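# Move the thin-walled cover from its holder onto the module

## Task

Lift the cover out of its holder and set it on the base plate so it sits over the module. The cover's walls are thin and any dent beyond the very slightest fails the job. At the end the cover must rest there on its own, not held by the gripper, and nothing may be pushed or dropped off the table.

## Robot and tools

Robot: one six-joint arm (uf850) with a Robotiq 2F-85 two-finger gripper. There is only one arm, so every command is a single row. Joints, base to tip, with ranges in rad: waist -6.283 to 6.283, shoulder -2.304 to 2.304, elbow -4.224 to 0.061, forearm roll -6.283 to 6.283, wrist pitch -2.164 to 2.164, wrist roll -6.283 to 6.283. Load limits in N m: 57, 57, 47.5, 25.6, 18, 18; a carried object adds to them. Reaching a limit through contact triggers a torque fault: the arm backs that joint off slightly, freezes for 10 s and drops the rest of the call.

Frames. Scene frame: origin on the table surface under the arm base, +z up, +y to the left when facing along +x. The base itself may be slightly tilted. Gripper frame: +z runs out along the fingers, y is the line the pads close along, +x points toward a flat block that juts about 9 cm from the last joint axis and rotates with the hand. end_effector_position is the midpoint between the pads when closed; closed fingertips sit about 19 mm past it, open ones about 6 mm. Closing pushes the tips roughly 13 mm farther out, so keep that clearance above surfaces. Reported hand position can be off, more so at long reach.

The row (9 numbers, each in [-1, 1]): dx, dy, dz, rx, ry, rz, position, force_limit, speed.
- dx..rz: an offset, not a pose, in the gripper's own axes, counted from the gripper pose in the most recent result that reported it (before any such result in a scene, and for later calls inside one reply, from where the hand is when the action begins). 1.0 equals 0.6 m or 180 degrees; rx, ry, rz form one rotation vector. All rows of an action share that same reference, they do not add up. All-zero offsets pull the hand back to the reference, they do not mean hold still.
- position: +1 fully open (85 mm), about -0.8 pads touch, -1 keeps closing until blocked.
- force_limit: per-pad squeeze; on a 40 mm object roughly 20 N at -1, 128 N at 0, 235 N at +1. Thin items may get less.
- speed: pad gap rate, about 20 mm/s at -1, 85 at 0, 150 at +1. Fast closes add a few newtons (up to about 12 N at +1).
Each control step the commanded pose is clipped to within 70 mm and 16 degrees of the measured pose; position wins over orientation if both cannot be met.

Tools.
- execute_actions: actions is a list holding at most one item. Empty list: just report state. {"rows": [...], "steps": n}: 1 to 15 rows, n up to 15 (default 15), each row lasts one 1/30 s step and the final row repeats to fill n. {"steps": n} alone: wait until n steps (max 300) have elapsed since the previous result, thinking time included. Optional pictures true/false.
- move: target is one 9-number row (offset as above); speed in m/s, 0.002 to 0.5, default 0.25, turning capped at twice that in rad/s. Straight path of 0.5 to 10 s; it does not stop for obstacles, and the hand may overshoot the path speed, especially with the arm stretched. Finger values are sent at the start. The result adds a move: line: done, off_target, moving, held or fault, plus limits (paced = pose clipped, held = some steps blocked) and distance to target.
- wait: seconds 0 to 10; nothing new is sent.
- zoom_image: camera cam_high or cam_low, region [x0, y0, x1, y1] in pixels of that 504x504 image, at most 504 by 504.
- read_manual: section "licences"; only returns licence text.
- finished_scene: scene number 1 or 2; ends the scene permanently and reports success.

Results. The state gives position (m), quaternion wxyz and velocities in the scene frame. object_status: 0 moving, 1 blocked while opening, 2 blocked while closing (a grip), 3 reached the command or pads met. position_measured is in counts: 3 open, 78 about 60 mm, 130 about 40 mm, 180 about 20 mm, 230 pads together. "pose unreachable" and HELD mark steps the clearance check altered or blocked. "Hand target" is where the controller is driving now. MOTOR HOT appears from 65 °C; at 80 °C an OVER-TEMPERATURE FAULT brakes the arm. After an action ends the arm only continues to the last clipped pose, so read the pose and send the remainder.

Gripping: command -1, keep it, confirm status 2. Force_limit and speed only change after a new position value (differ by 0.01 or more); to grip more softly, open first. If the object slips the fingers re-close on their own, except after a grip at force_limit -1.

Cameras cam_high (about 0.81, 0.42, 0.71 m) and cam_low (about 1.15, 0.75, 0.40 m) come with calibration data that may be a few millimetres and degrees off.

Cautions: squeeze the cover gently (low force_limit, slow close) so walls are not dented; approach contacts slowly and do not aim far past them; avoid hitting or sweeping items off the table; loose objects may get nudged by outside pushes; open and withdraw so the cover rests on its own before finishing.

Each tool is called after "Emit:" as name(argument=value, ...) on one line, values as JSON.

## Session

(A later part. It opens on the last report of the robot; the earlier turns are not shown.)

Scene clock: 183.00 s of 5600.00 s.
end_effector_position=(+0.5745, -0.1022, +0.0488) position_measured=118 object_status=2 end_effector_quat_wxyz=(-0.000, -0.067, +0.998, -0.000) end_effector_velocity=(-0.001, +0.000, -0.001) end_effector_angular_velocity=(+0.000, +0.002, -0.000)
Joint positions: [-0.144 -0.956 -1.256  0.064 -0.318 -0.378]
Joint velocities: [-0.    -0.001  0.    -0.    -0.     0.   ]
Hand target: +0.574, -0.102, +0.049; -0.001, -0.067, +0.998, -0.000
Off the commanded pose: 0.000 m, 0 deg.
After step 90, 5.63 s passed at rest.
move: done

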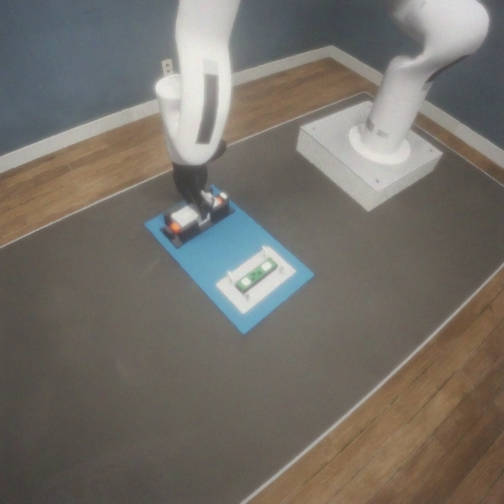

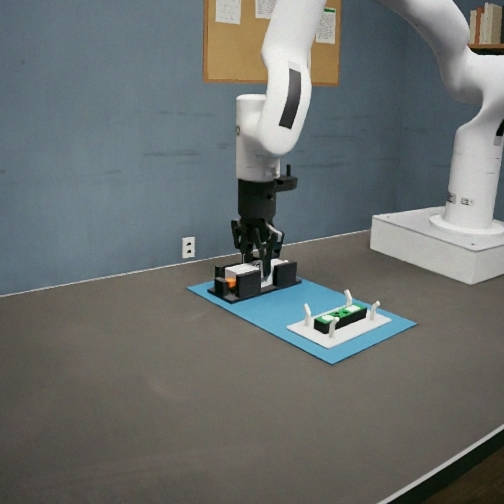

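Emit:
move(target=[0,0,0.001,0,0,0,-1,-0.85,-1], speed=0.01)

Emit:
move(target=[0,0,-0.007,0,0,0,-1,-0.85,-1], speed=0.003)

Emit:
zoom_image(camera="cam_low", region=[215, 230, 295, 310])

Scene clock: 197.77 s of 5600.00 s.
end_effector_position=(+0.5748, -0.1022, +0.0486) position_measured=122 object_status=2 end_effector_quat_wxyz=(-0.000, -0.067, +0.998, -0.000) end_effector_velocity=(-0.001, +0.000, -0.000) end_effector_angular_velocity=(-0.000, +0.000, +0.001)
Joint positions: [-0.144 -0.957 -1.256  0.064 -0.317 -0.378]
Joint velocities: [-0.    -0.     0.001 -0.001  0.001 -0.   ]
Hand target: +0.574, -0.102, +0.048; -0.000, -0.067, +0.998, -0.000
Off the commanded pose: 0.001 m, 0 deg.
After step 90, 11.07 s passed at rest.
move: done

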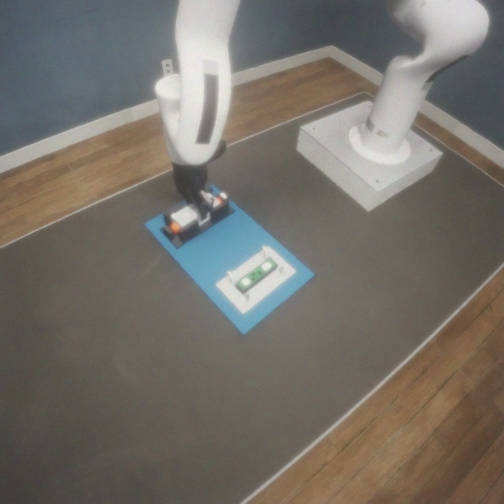

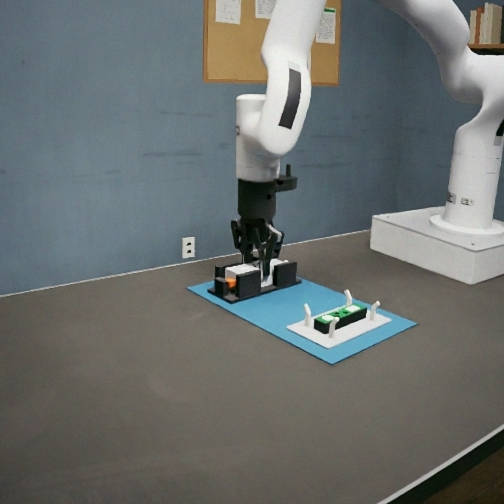

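Scene clock: 199.40 s of 5600.00 s.
end_effector_position=(+0.5747, -0.1022, +0.0528) position_measured=122 object_status=2 end_effector_quat_wxyz=(-0.000, -0.067, +0.998, -0.000) end_effector_velocity=(+0.000, +0.000, -0.000) end_effector_angular_velocity=(+0.000, -0.001, -0.002)
Joint positions: [-0.144 -0.949 -1.253  0.063 -0.323 -0.377]
Joint velocities: [ 0.    -0.001 -0.001  0.002  0.001  0.   ]
Hand target: +0.575, -0.102, +0.053; -0.000, -0.067, +0.998, -0.000
Off the commanded pose: 0.000 m, 0 deg.
move: done

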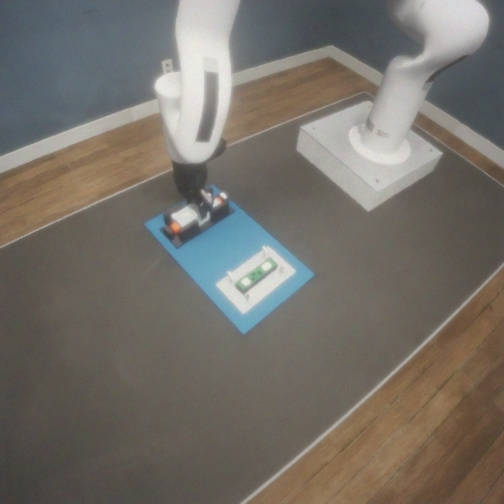

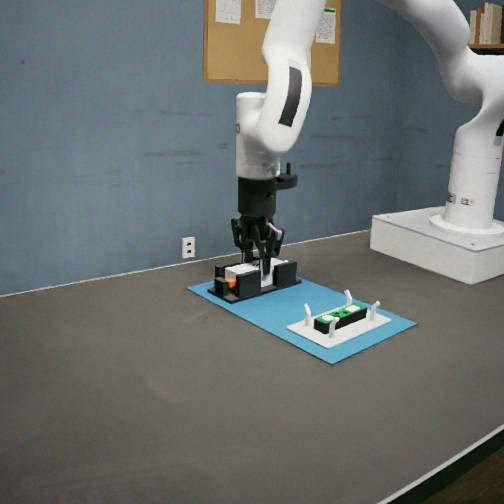

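Region (215, 230, 295, 310) of cam_low's 504x504 image, scaled by 6.300, with more detail than that image has.

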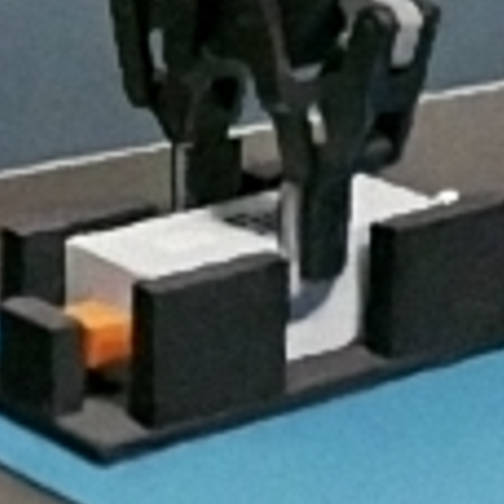

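Emit:
move(target=[0,0,0,0,0,0,0.3,-1,-1], speed=0.02)

Emit:
move(target=[-0.003,0,0.02,0,0,0,0.3,-1,-1], speed=0.015)

Emit:
move(target=[0,0,0,0,0,0,-1,-1,-1], speed=0.02)

Emit:
zoom_image(camera="cam_low", region=[215, 230, 295, 310])

Emit:
zoom_image(camera="cam_high", region=[160, 170, 240, 250])

Scene clock: 210.10 s of 5600.00 s.
end_effector_position=(+0.5748, -0.1022, +0.0528) position_measured=91 object_status=0 end_effector_quat_wxyz=(-0.000, -0.067, +0.998, -0.000) end_effector_velocity=(-0.001, +0.000, -0.001) end_effector_angular_velocity=(+0.000, +0.002, +0.001)
Joint positions: [-0.144 -0.948 -1.253  0.063 -0.323 -0.377]
Joint velocities: [ 0.    -0.001 -0.    -0.001 -0.001  0.   ]
Hand target: +0.575, -0.102, +0.053; -0.000, -0.067, +0.998, -0.000
Off the commanded pose: 0.000 m, 0 deg.
After step 90, 6.83 s passed at rest.
move: done

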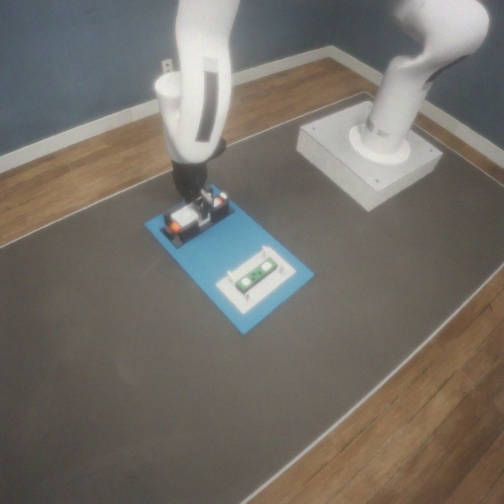

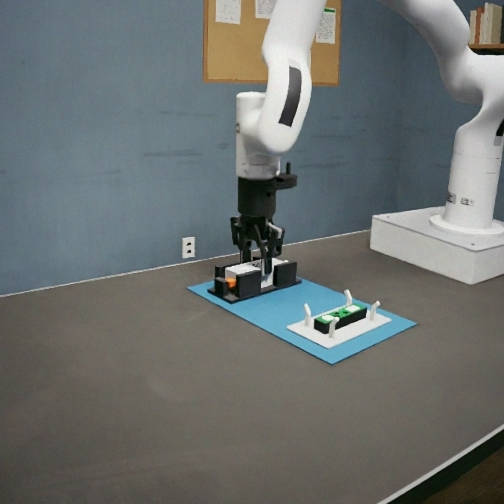

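Scene clock: 211.13 s of 5600.00 s.
end_effector_position=(+0.5766, -0.1020, +0.0409) position_measured=91 object_status=3 end_effector_quat_wxyz=(-0.000, -0.067, +0.998, -0.000) end_effector_velocity=(+0.001, -0.000, -0.000) end_effector_angular_velocity=(-0.001, -0.002, +0.001)
Joint positions: [-0.143 -0.975 -1.268  0.065 -0.311 -0.378]
Joint velocities: [ 0.    -0.001 -0.002 -0.001  0.001 -0.   ]
Hand target: +0.577, -0.102, +0.041; -0.000, -0.067, +0.998, -0.000
Off the commanded pose: 0.000 m, 0 deg.
move: done

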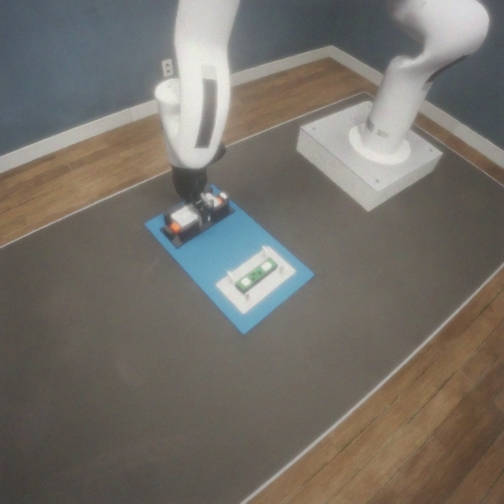

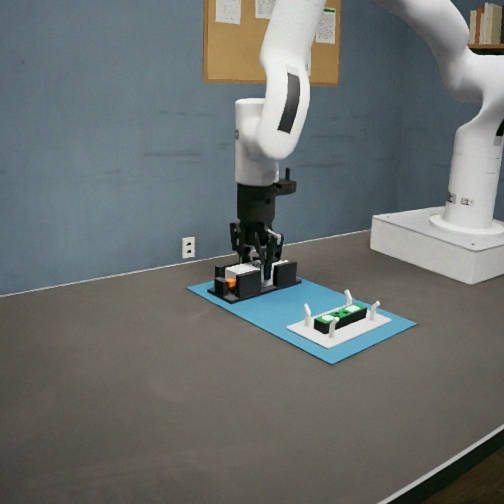

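Scene clock: 211.87 s of 5600.00 s.
end_effector_position=(+0.5767, -0.1019, +0.0411) position_measured=115 object_status=2 end_effector_quat_wxyz=(-0.000, -0.067, +0.998, -0.000) end_effector_velocity=(+0.001, -0.000, -0.000) end_effector_angular_velocity=(-0.000, -0.002, -0.001)
Joint positions: [-0.143 -0.975 -1.268  0.065 -0.311 -0.378]
Joint velocities: [ 0.    -0.    -0.     0.     0.002  0.   ]
Hand target: +0.577, -0.102, +0.041; -0.000, -0.067, +0.998, -0.000
Off the commanded pose: 0.000 m, 0 deg.
move: done

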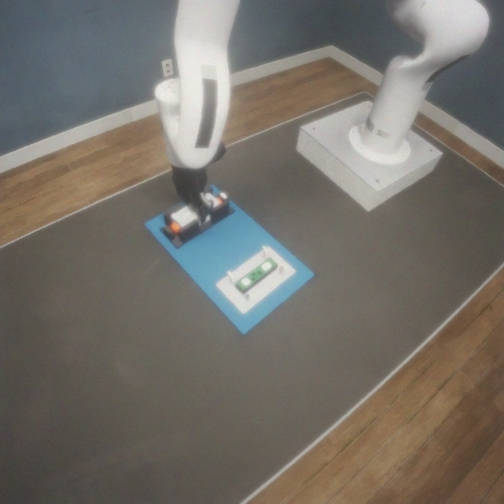

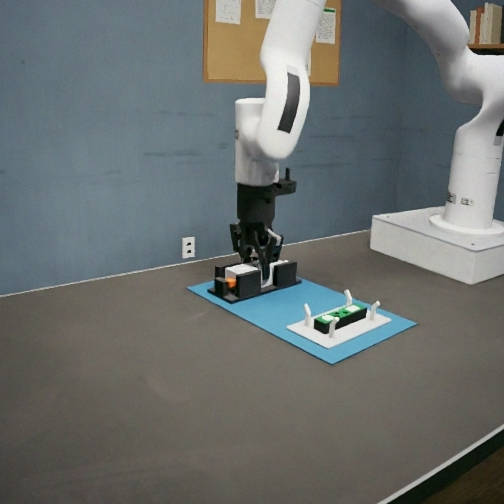

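Region (215, 230, 295, 310) of cam_low's 504x504 image, scaled by 6.300, with more detail than that image has.

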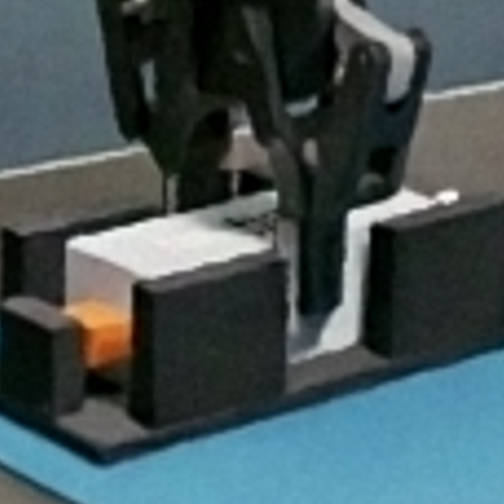

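Region (160, 170, 240, 250) of cam_high's 504x504 image, scaled by 6.300, with more detail than that image has.

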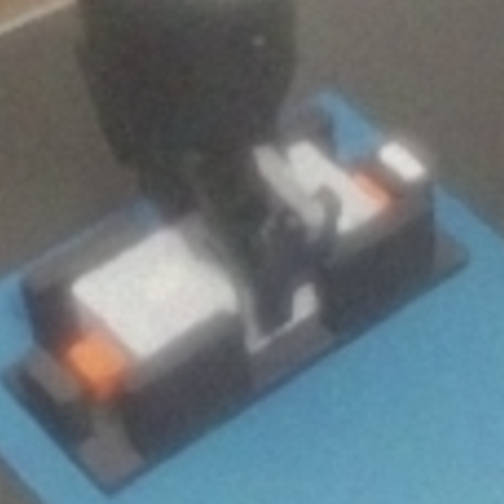

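Still 115: no dent. Next step up.

Emit:
move(target=[0,0,0,0,0,0,-0.98,-0.8,-1], speed=0.01)

Emit:
move(target=[0,0,-0.007,0,0,0,-0.98,-0.8,-1], speed=0.003)

Emit:
zoom_image(camera="cam_low", region=[215, 230, 295, 310])

Scene clock: 231.13 s of 5600.00 s.
end_effector_position=(+0.5767, -0.1019, +0.0412) position_measured=122 object_status=2 end_effector_quat_wxyz=(-0.000, -0.067, +0.998, -0.000) end_effector_velocity=(+0.001, -0.000, +0.001) end_effector_angular_velocity=(-0.000, -0.002, -0.001)
Joint positions: [-0.143 -0.975 -1.268  0.065 -0.311 -0.378]
Joint velocities: [0.    0.001 0.    0.001 0.    0.   ]
Hand target: +0.577, -0.102, +0.041; -0.000, -0.067, +0.998, -0.000
Off the commanded pose: 0.000 m, 0 deg.
After step 90, 15.57 s passed at rest.
move: done

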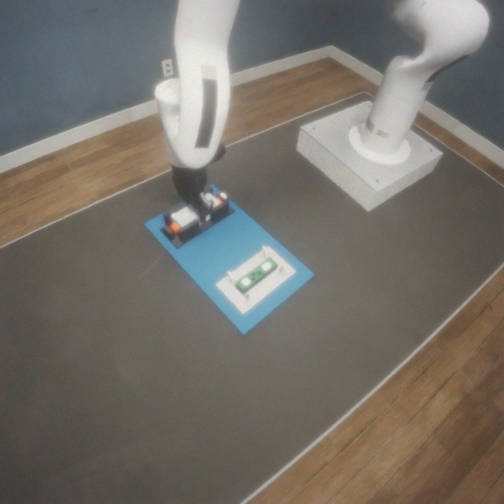

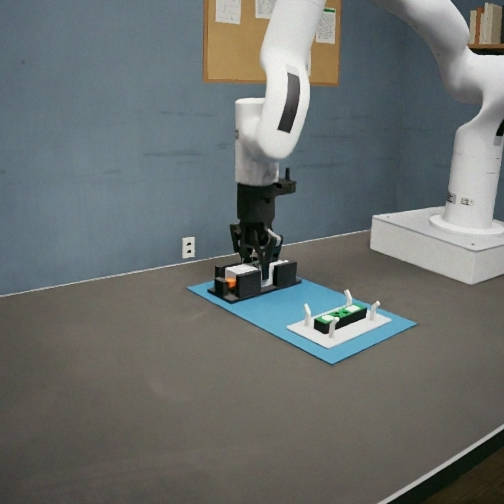

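Scene clock: 232.77 s of 5600.00 s.
end_effector_position=(+0.5764, -0.1019, +0.0453) position_measured=122 object_status=2 end_effector_quat_wxyz=(-0.001, -0.067, +0.998, -0.000) end_effector_velocity=(+0.001, -0.000, +0.000) end_effector_angular_velocity=(-0.000, -0.002, -0.000)
Joint positions: [-0.143 -0.967 -1.265  0.064 -0.317 -0.377]
Joint velocities: [ 0.    -0.001 -0.002  0.001  0.001  0.   ]
Hand target: +0.577, -0.102, +0.045; -0.000, -0.067, +0.998, -0.000
Off the commanded pose: 0.000 m, 0 deg.
move: done

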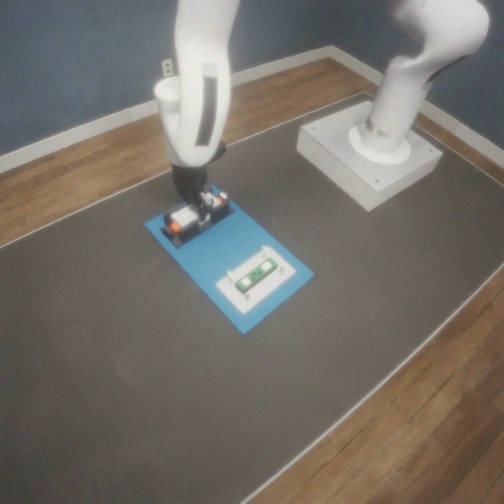

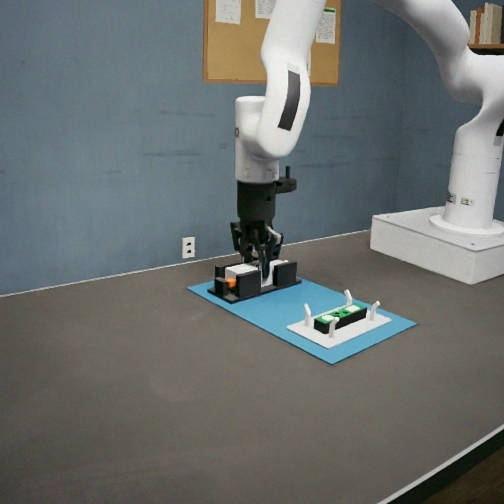

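Region (215, 230, 295, 310) of cam_low's 504x504 image, scaled by 6.300, with more detail than that image has.

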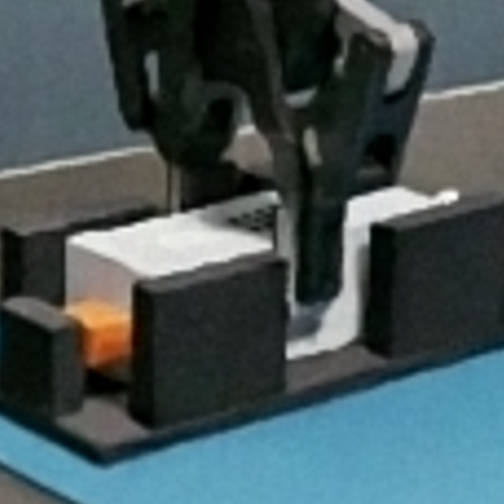

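Emit:
move(target=[0,0,-0.005,0,0,0,-0.98,-0.8,-1], speed=0.002)

Emit:
zoom_image(camera="cam_low", region=[215, 230, 295, 310])

Scene clock: 239.23 s of 5600.00 s.
end_effector_position=(+0.5765, -0.1019, +0.0483) position_measured=122 object_status=2 end_effector_quat_wxyz=(-0.001, -0.067, +0.998, -0.000) end_effector_velocity=(+0.000, -0.000, +0.000) end_effector_angular_velocity=(+0.000, -0.001, -0.001)
Joint positions: [-0.143 -0.96  -1.263  0.064 -0.321 -0.377]
Joint velocities: [-0.     0.001 -0.     0.001 -0.     0.   ]
Hand target: +0.576, -0.102, +0.048; -0.001, -0.067, +0.998, -0.000
Off the commanded pose: 0.000 m, 0 deg.
After step 90, 1.80 s passed at rest.
move: done

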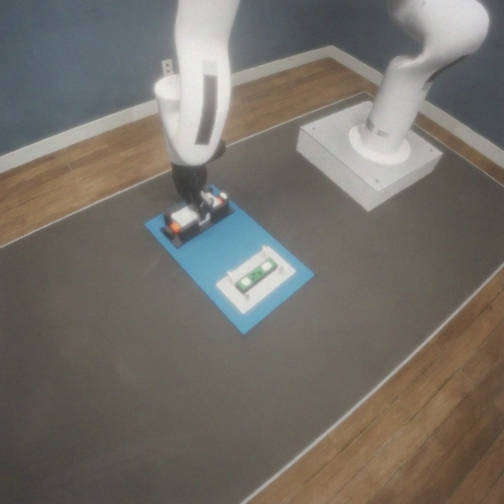

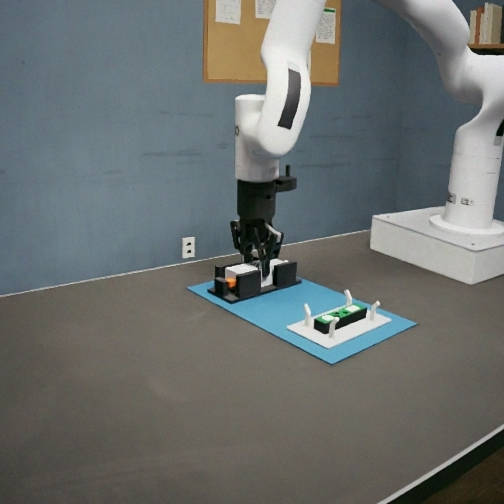

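Region (215, 230, 295, 310) of cam_low's 504x504 image, scaled by 6.300, with more detail than that image has.

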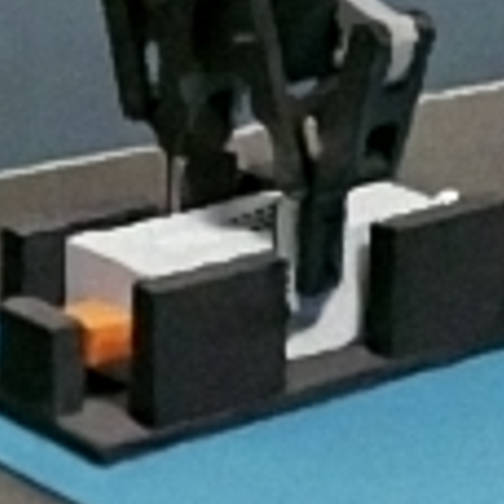

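Emit:
move(target=[0,0,0,0,0,0,0.3,-1,-1], speed=0.02)

Emit:
move(target=[0.002,0,0.014,0,0,0,0.3,-1,-1], speed=0.015)

Emit:
move(target=[0,0,0,0,0,0,-1,-0.74,-1], speed=0.02)

Emit:
move(target=[0,0,-0.008,0,0,0,-1,-0.74,-1], speed=0.003)

Emit:
zoom_image(camera="cam_low", region=[215, 230, 295, 310])

Scene clock: 252.77 s of 5600.00 s.
end_effector_position=(+0.5765, -0.1019, +0.0483) position_measured=91 object_status=0 end_effector_quat_wxyz=(-0.001, -0.067, +0.998, -0.000) end_effector_velocity=(+0.001, -0.000, +0.001) end_effector_angular_velocity=(-0.000, -0.003, -0.000)
Joint positions: [-0.143 -0.96  -1.263  0.064 -0.321 -0.377]
Joint velocities: [ 0.     0.001 -0.002  0.    -0.     0.   ]
Hand target: +0.576, -0.102, +0.048; -0.001, -0.067, +0.998, -0.000
Off the commanded pose: 0.000 m, 0 deg.
After step 90, 9.63 s passed at rest.
move: done

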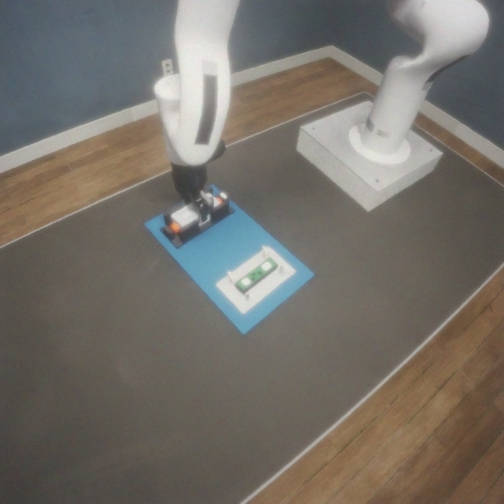

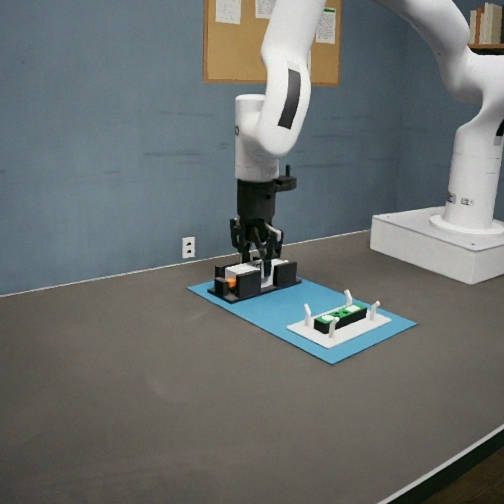

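Scene clock: 253.57 s of 5600.00 s.
end_effector_position=(+0.5753, -0.1021, +0.0400) position_measured=91 object_status=3 end_effector_quat_wxyz=(-0.001, -0.067, +0.998, -0.000) end_effector_velocity=(+0.000, -0.000, -0.000) end_effector_angular_velocity=(+0.000, -0.001, -0.001)
Joint positions: [-0.143 -0.976 -1.265  0.066 -0.308 -0.38 ]
Joint velocities: [-0.    -0.001 -0.     0.001  0.002 -0.   ]
Hand target: +0.575, -0.102, +0.040; -0.001, -0.067, +0.998, -0.000
Off the commanded pose: 0.000 m, 0 deg.
move: done

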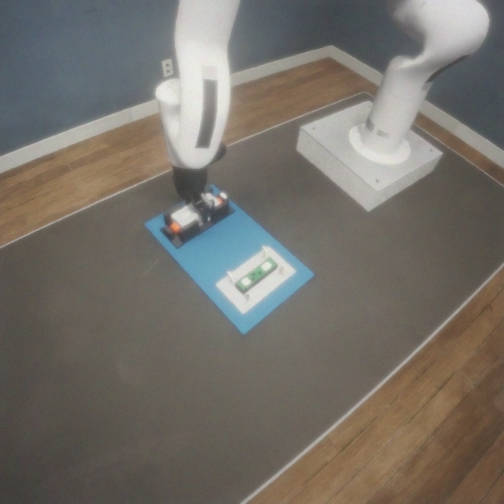

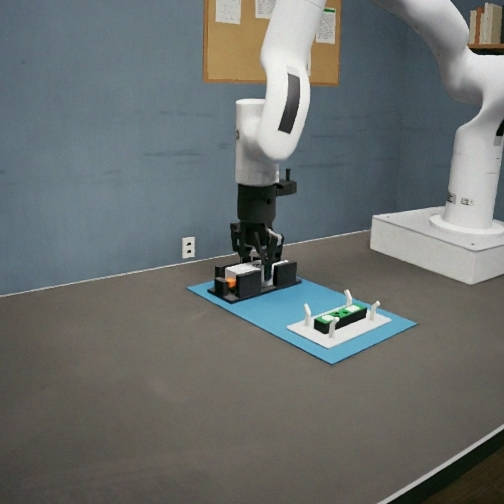

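Scene clock: 254.50 s of 5600.00 s.
end_effector_position=(+0.5757, -0.1021, +0.0405) position_measured=124 object_status=0 end_effector_quat_wxyz=(-0.000, -0.067, +0.998, -0.000) end_effector_velocity=(+0.001, -0.000, -0.001) end_effector_angular_velocity=(-0.001, -0.004, -0.002)
Joint positions: [-0.143 -0.975 -1.266  0.066 -0.309 -0.38 ]
Joint velocities: [-0.    -0.002 -0.001  0.001  0.005  0.001]
Hand target: +0.575, -0.102, +0.040; -0.001, -0.067, +0.998, -0.000
Off the commanded pose: 0.001 m, 0 deg.
move: done

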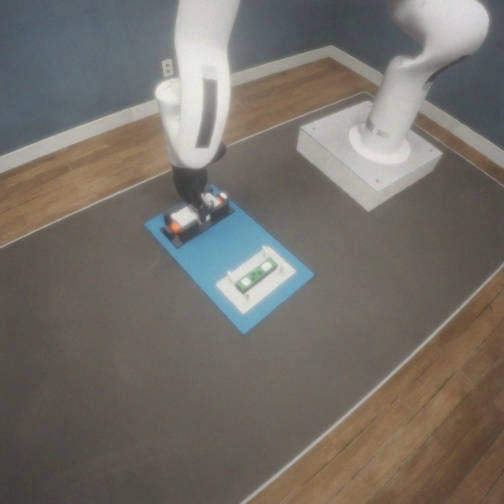

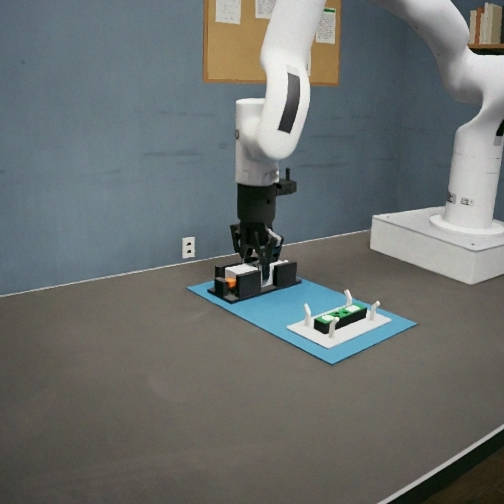

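Scene clock: 256.33 s of 5600.00 s.
end_effector_position=(+0.5755, -0.1021, +0.0452) position_measured=124 object_status=2 end_effector_quat_wxyz=(-0.001, -0.067, +0.998, -0.000) end_effector_velocity=(+0.001, -0.000, +0.001) end_effector_angular_velocity=(+0.000, -0.003, -0.002)
Joint positions: [-0.143 -0.965 -1.262  0.065 -0.315 -0.378]
Joint velocities: [ 0.     0.002 -0.001  0.002  0.001  0.   ]
Hand target: +0.576, -0.102, +0.045; -0.000, -0.067, +0.998, -0.000
Off the commanded pose: 0.000 m, 0 deg.
move: done

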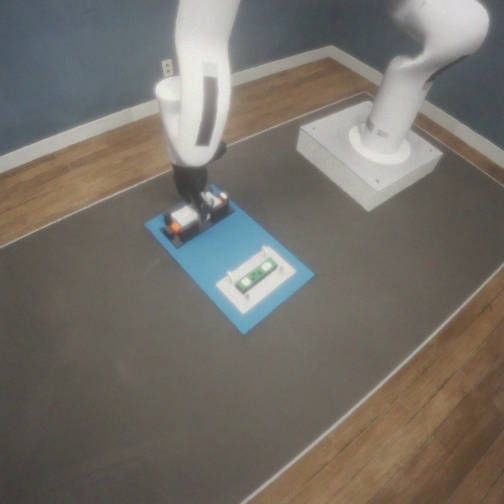

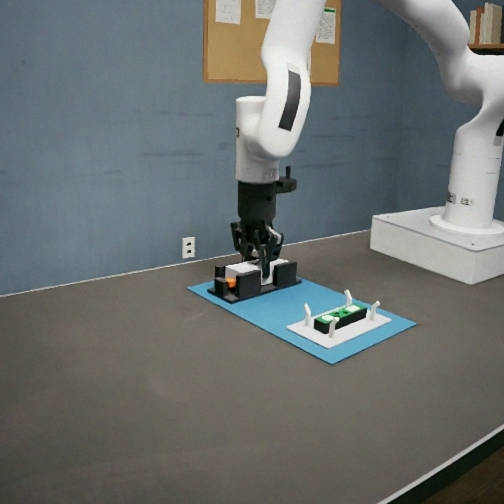

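Region (215, 230, 295, 310) of cam_low's 504x504 image, scaled by 6.300, with more detail than that image has.

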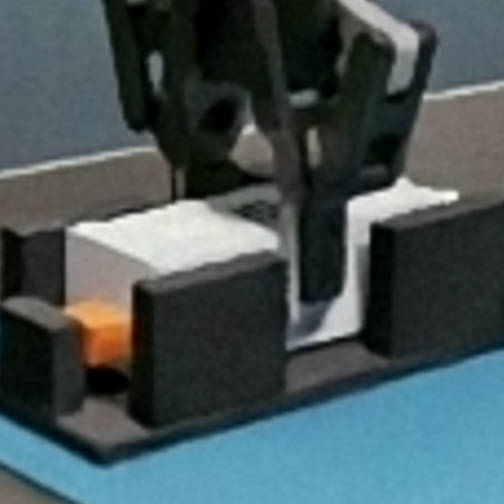

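It is rising. Continue slowly.

Emit:
move(target=[0,0,-0.045,0,0,0,-1,-0.74,-1], speed=0.005)

Emit:
zoom_image(camera="cam_low", region=[205, 210, 305, 310])

Emit:
zoom_image(camera="cam_high", region=[205, 235, 305, 325])

Emit:
zoom_image(camera="cam_low", region=[280, 270, 400, 360])

Scene clock: 266.43 s of 5600.00 s.
end_effector_position=(+0.5755, -0.1021, +0.0722) position_measured=124 object_status=2 end_effector_quat_wxyz=(-0.001, -0.067, +0.998, -0.000) end_effector_velocity=(+0.000, +0.000, +0.001) end_effector_angular_velocity=(+0.001, -0.001, -0.002)
Joint positions: [-0.144 -0.911 -1.244  0.058 -0.351 -0.373]
Joint velocities: [-0.     0.002  0.     0.002 -0.     0.   ]
Hand target: +0.575, -0.102, +0.072; -0.001, -0.067, +0.998, -0.000
Off the commanded pose: 0.000 m, 0 deg.
After step 90, 1.50 s passed at rest.
move: done

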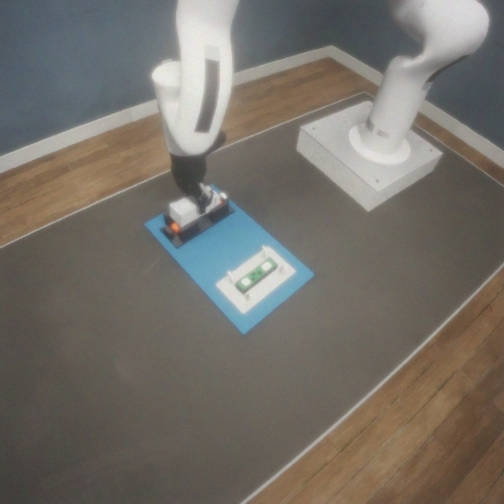

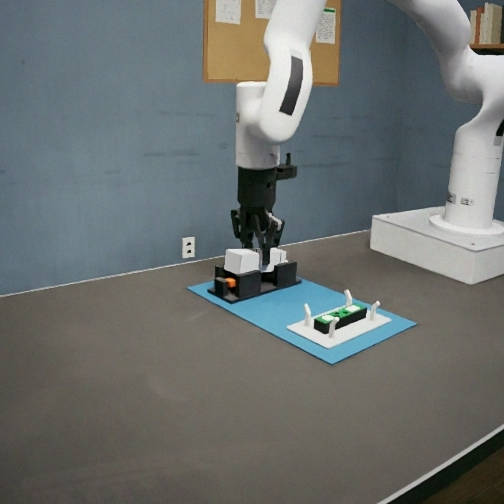

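Region (205, 210, 305, 310) of cam_low's 504x504 image, scaled by 5.040, with more detail than that image has.

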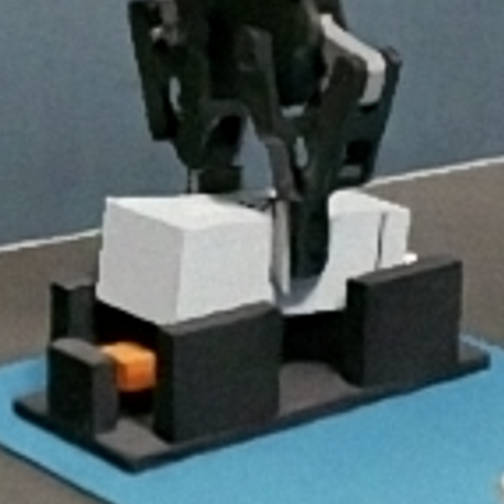

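Region (205, 235, 305, 325) of cam_high's 504x504 image, scaled by 5.040, with more detail than that image has; it fills the top 454 rows of this view, and the rest is white.

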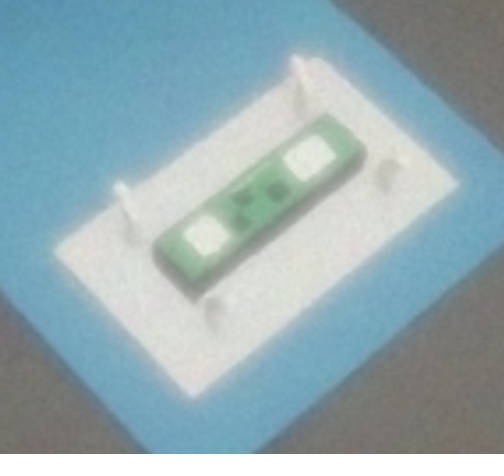

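Region (280, 270, 400, 360) of cam_low's 504x504 image, scaled by 4.200, with more detail than that image has; it fills the top 378 rows of this view, and the rest is white.

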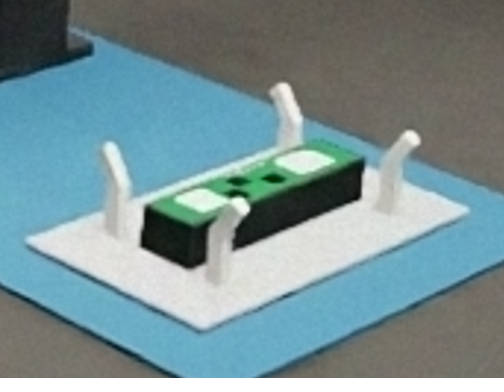

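Emit:
move(target=[-0.006,0,-0.02,0,0,0,-1,-0.74,-1], speed=0.006)

Emit:
move(target=[0,0,-0.06,0,0,0,-1,-0.74,-1], speed=0.03)

Emit:
zoom_image(camera="cam_low", region=[205, 200, 305, 300])

Scene clock: 274.97 s of 5600.00 s.
end_effector_position=(+0.5791, -0.1016, +0.0841) position_measured=124 object_status=2 end_effector_quat_wxyz=(-0.001, -0.067, +0.998, -0.000) end_effector_velocity=(-0.000, +0.000, -0.000) end_effector_angular_velocity=(+0.000, +0.001, -0.000)
Joint positions: [-0.143 -0.893 -1.248  0.055 -0.374 -0.367]
Joint velocities: [ 0.    -0.001 -0.001  0.    -0.001  0.   ]
Hand target: +0.579, -0.102, +0.084; -0.001, -0.067, +0.998, -0.000
Off the commanded pose: 0.000 m, 0 deg.
After step 90, 3.23 s passed at rest.
move: done

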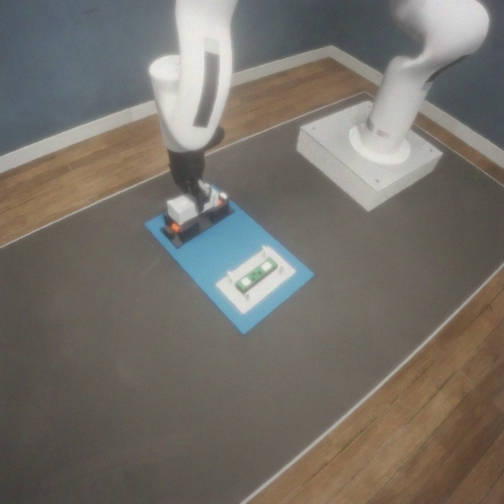

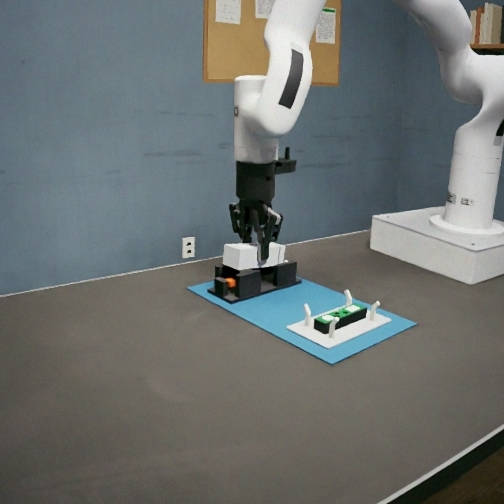

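Scene clock: 276.43 s of 5600.00 s.
end_effector_position=(+0.5790, -0.1016, +0.1200) position_measured=124 object_status=2 end_effector_quat_wxyz=(-0.001, -0.067, +0.998, -0.000) end_effector_velocity=(-0.001, +0.000, +0.000) end_effector_angular_velocity=(+0.000, +0.002, +0.001)
Joint positions: [-0.144 -0.825 -1.233  0.048 -0.427 -0.362]
Joint velocities: [ 0.     0.001  0.002 -0.001 -0.002  0.   ]
Hand target: +0.579, -0.102, +0.120; -0.001, -0.067, +0.998, -0.000
Off the commanded pose: 0.000 m, 0 deg.
move: done

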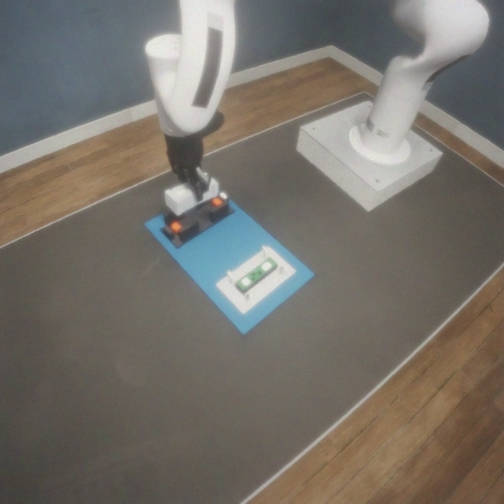

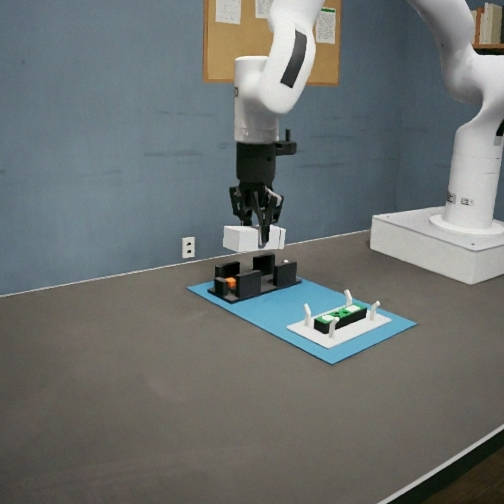

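Region (205, 200, 305, 300) of cam_low's 504x504 image, scaled by 5.040, with more detail than that image has.

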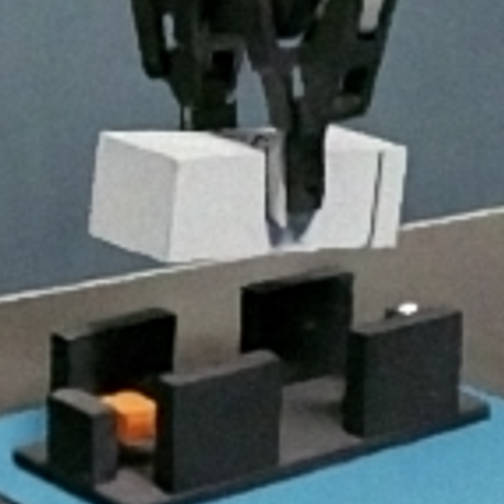

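Emit:
move(target=[0.002,0.386,0.03,0,0.039,0,-1,-0.74,-1], speed=0.1)

Emit:
zoom_image(camera="cam_high", region=[200, 215, 310, 325])

Emit:
zoom_image(camera="cam_low", region=[280, 240, 400, 360])

Scene clock: 306.73 s of 5600.00 s.
end_effector_position=(+0.5472, +0.1277, +0.1020) position_measured=124 object_status=2 end_effector_quat_wxyz=(-0.062, -0.066, +0.996, -0.004) end_effector_velocity=(-0.000, +0.001, -0.000) end_effector_angular_velocity=(-0.001, +0.001, +0.001)
Joint positions: [ 0.252 -0.859 -1.252  0.07  -0.525  0.015]
Joint velocities: [ 0.002 -0.001 -0.001 -0.    -0.001  0.002]
Hand target: +0.547, +0.128, +0.102; -0.062, -0.067, +0.996, -0.004
Off the commanded pose: 0.000 m, 0 deg.
After step 90, 24.63 s passed at rest.
move: done

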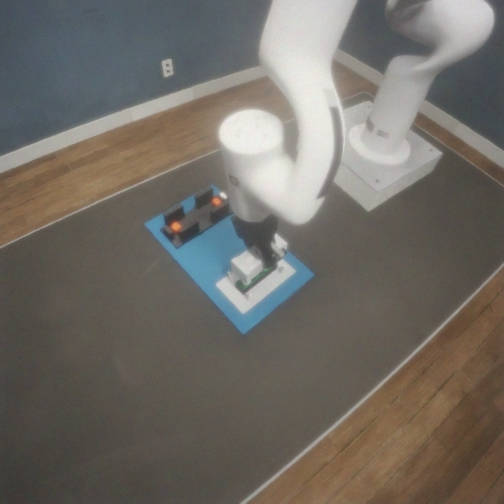

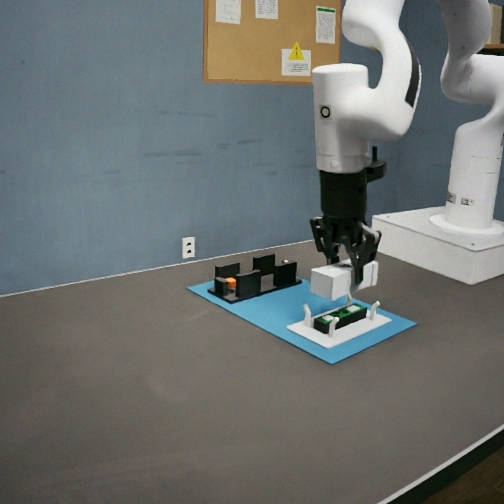

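Region (200, 215, 310, 325) of cam_high's 504x504 image, scaled by 4.582, with more detail than that image has.

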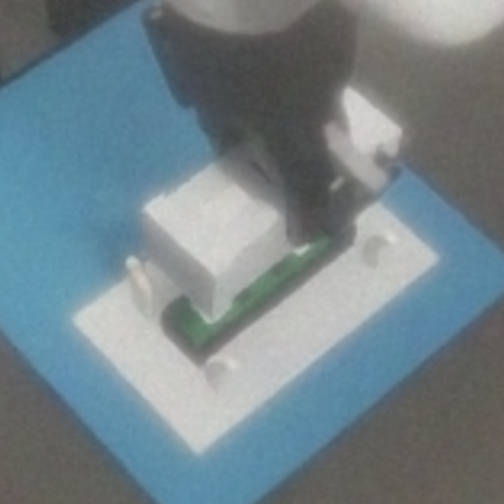

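Region (280, 240, 400, 360) of cam_low's 504x504 image, scaled by 4.200, with more detail than that image has.

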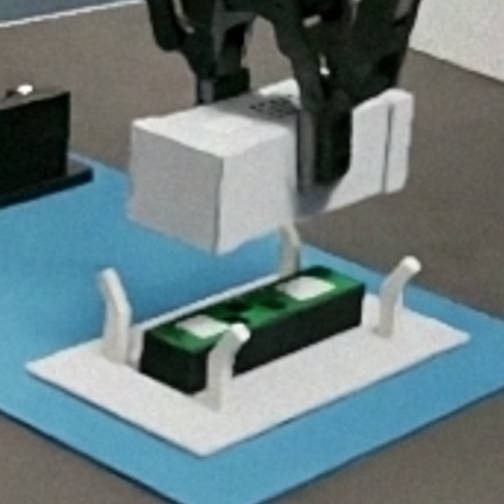

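Emit:
move(target=[-0.0133,-0.0025,0.0403,0,0,0,-1,-0.74,-1], speed=0.03)

Emit:
zoom_image(camera="cam_high", region=[200, 215, 310, 325])

Emit:
zoom_image(camera="cam_low", region=[280, 240, 400, 360])

Scene clock: 325.70 s of 5600.00 s.
end_effector_position=(+0.5523, +0.1269, +0.0772) position_measured=124 object_status=2 end_effector_quat_wxyz=(-0.062, -0.066, +0.996, -0.004) end_effector_velocity=(+0.002, +0.000, +0.000) end_effector_angular_velocity=(+0.000, -0.003, +0.001)
Joint positions: [ 0.25  -0.915 -1.281  0.072 -0.498  0.009]
Joint velocities: [-0.    -0.001 -0.003 -0.001  0.001 -0.   ]
Hand target: +0.552, +0.127, +0.077; -0.062, -0.066, +0.996, -0.004
Off the commanded pose: 0.000 m, 0 deg.
After step 90, 14.87 s passed at rest.
move: done

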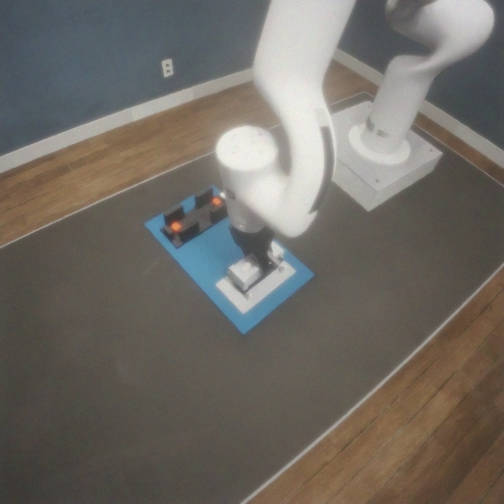

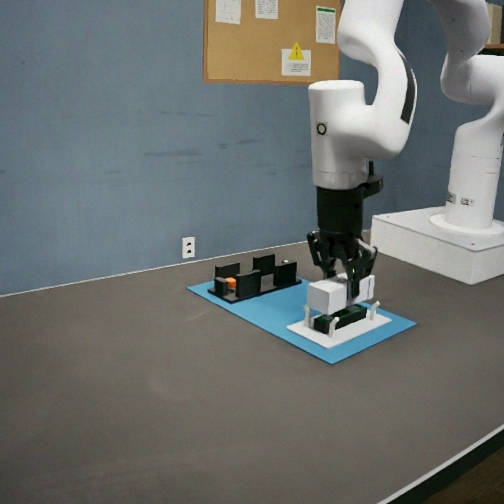

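Region (200, 215, 310, 325) of cam_high's 504x504 image, scaled by 4.582, with more detail than that image has.

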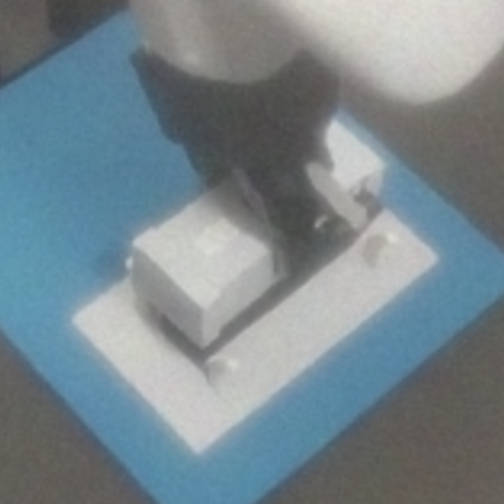

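Region (280, 240, 400, 360) of cam_low's 504x504 image, scaled by 4.200, with more detail than that image has.

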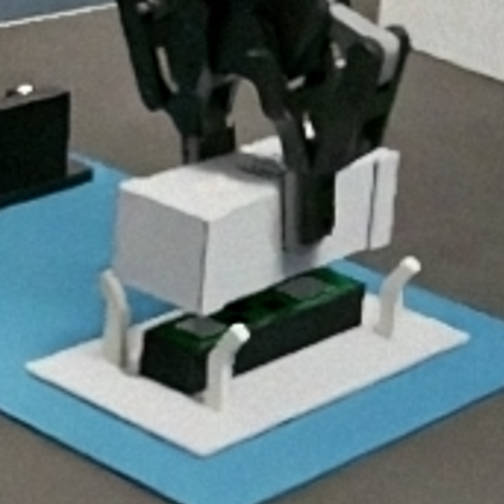

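Emit:
move(target=[-0.0045,0,0.0364,0,0,0,-1,-0.74,-1], speed=0.012)

Emit:
zoom_image(camera="cam_high", region=[200, 215, 310, 325])

Emit:
zoom_image(camera="cam_low", region=[280, 240, 400, 360])

Scene clock: 341.60 s of 5600.00 s.
end_effector_position=(+0.5523, +0.1269, +0.0552) position_measured=124 object_status=2 end_effector_quat_wxyz=(-0.062, -0.066, +0.996, -0.004) end_effector_velocity=(+0.001, +0.000, +0.001) end_effector_angular_velocity=(+0.001, -0.002, -0.000)
Joint positions: [ 0.25  -0.958 -1.295  0.077 -0.469  0.005]
Joint velocities: [-0.     0.    -0.001  0.     0.    -0.   ]
Hand target: +0.552, +0.127, +0.055; -0.062, -0.066, +0.996, -0.004
Off the commanded pose: 0.000 m, 0 deg.
After step 90, 10.87 s passed at rest.
move: done

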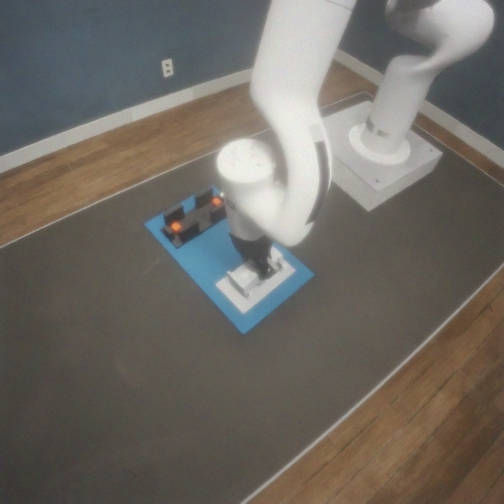

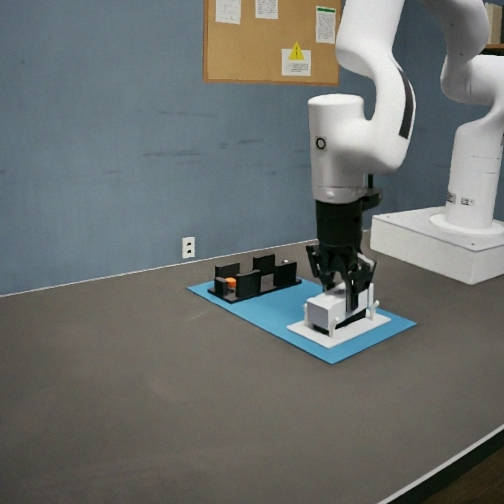

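Region (200, 215, 310, 325) of cam_high's 504x504 image, scaled by 4.582, with more detail than that image has.

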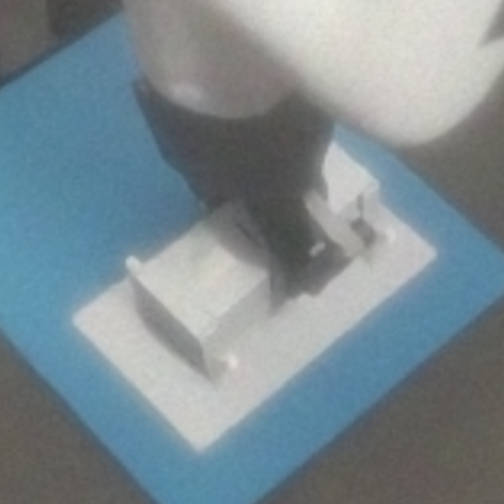

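Region (280, 240, 400, 360) of cam_low's 504x504 image, scaled by 4.200, with more detail than that image has.

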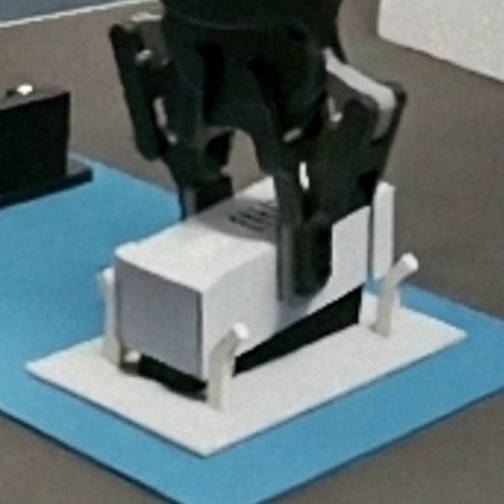

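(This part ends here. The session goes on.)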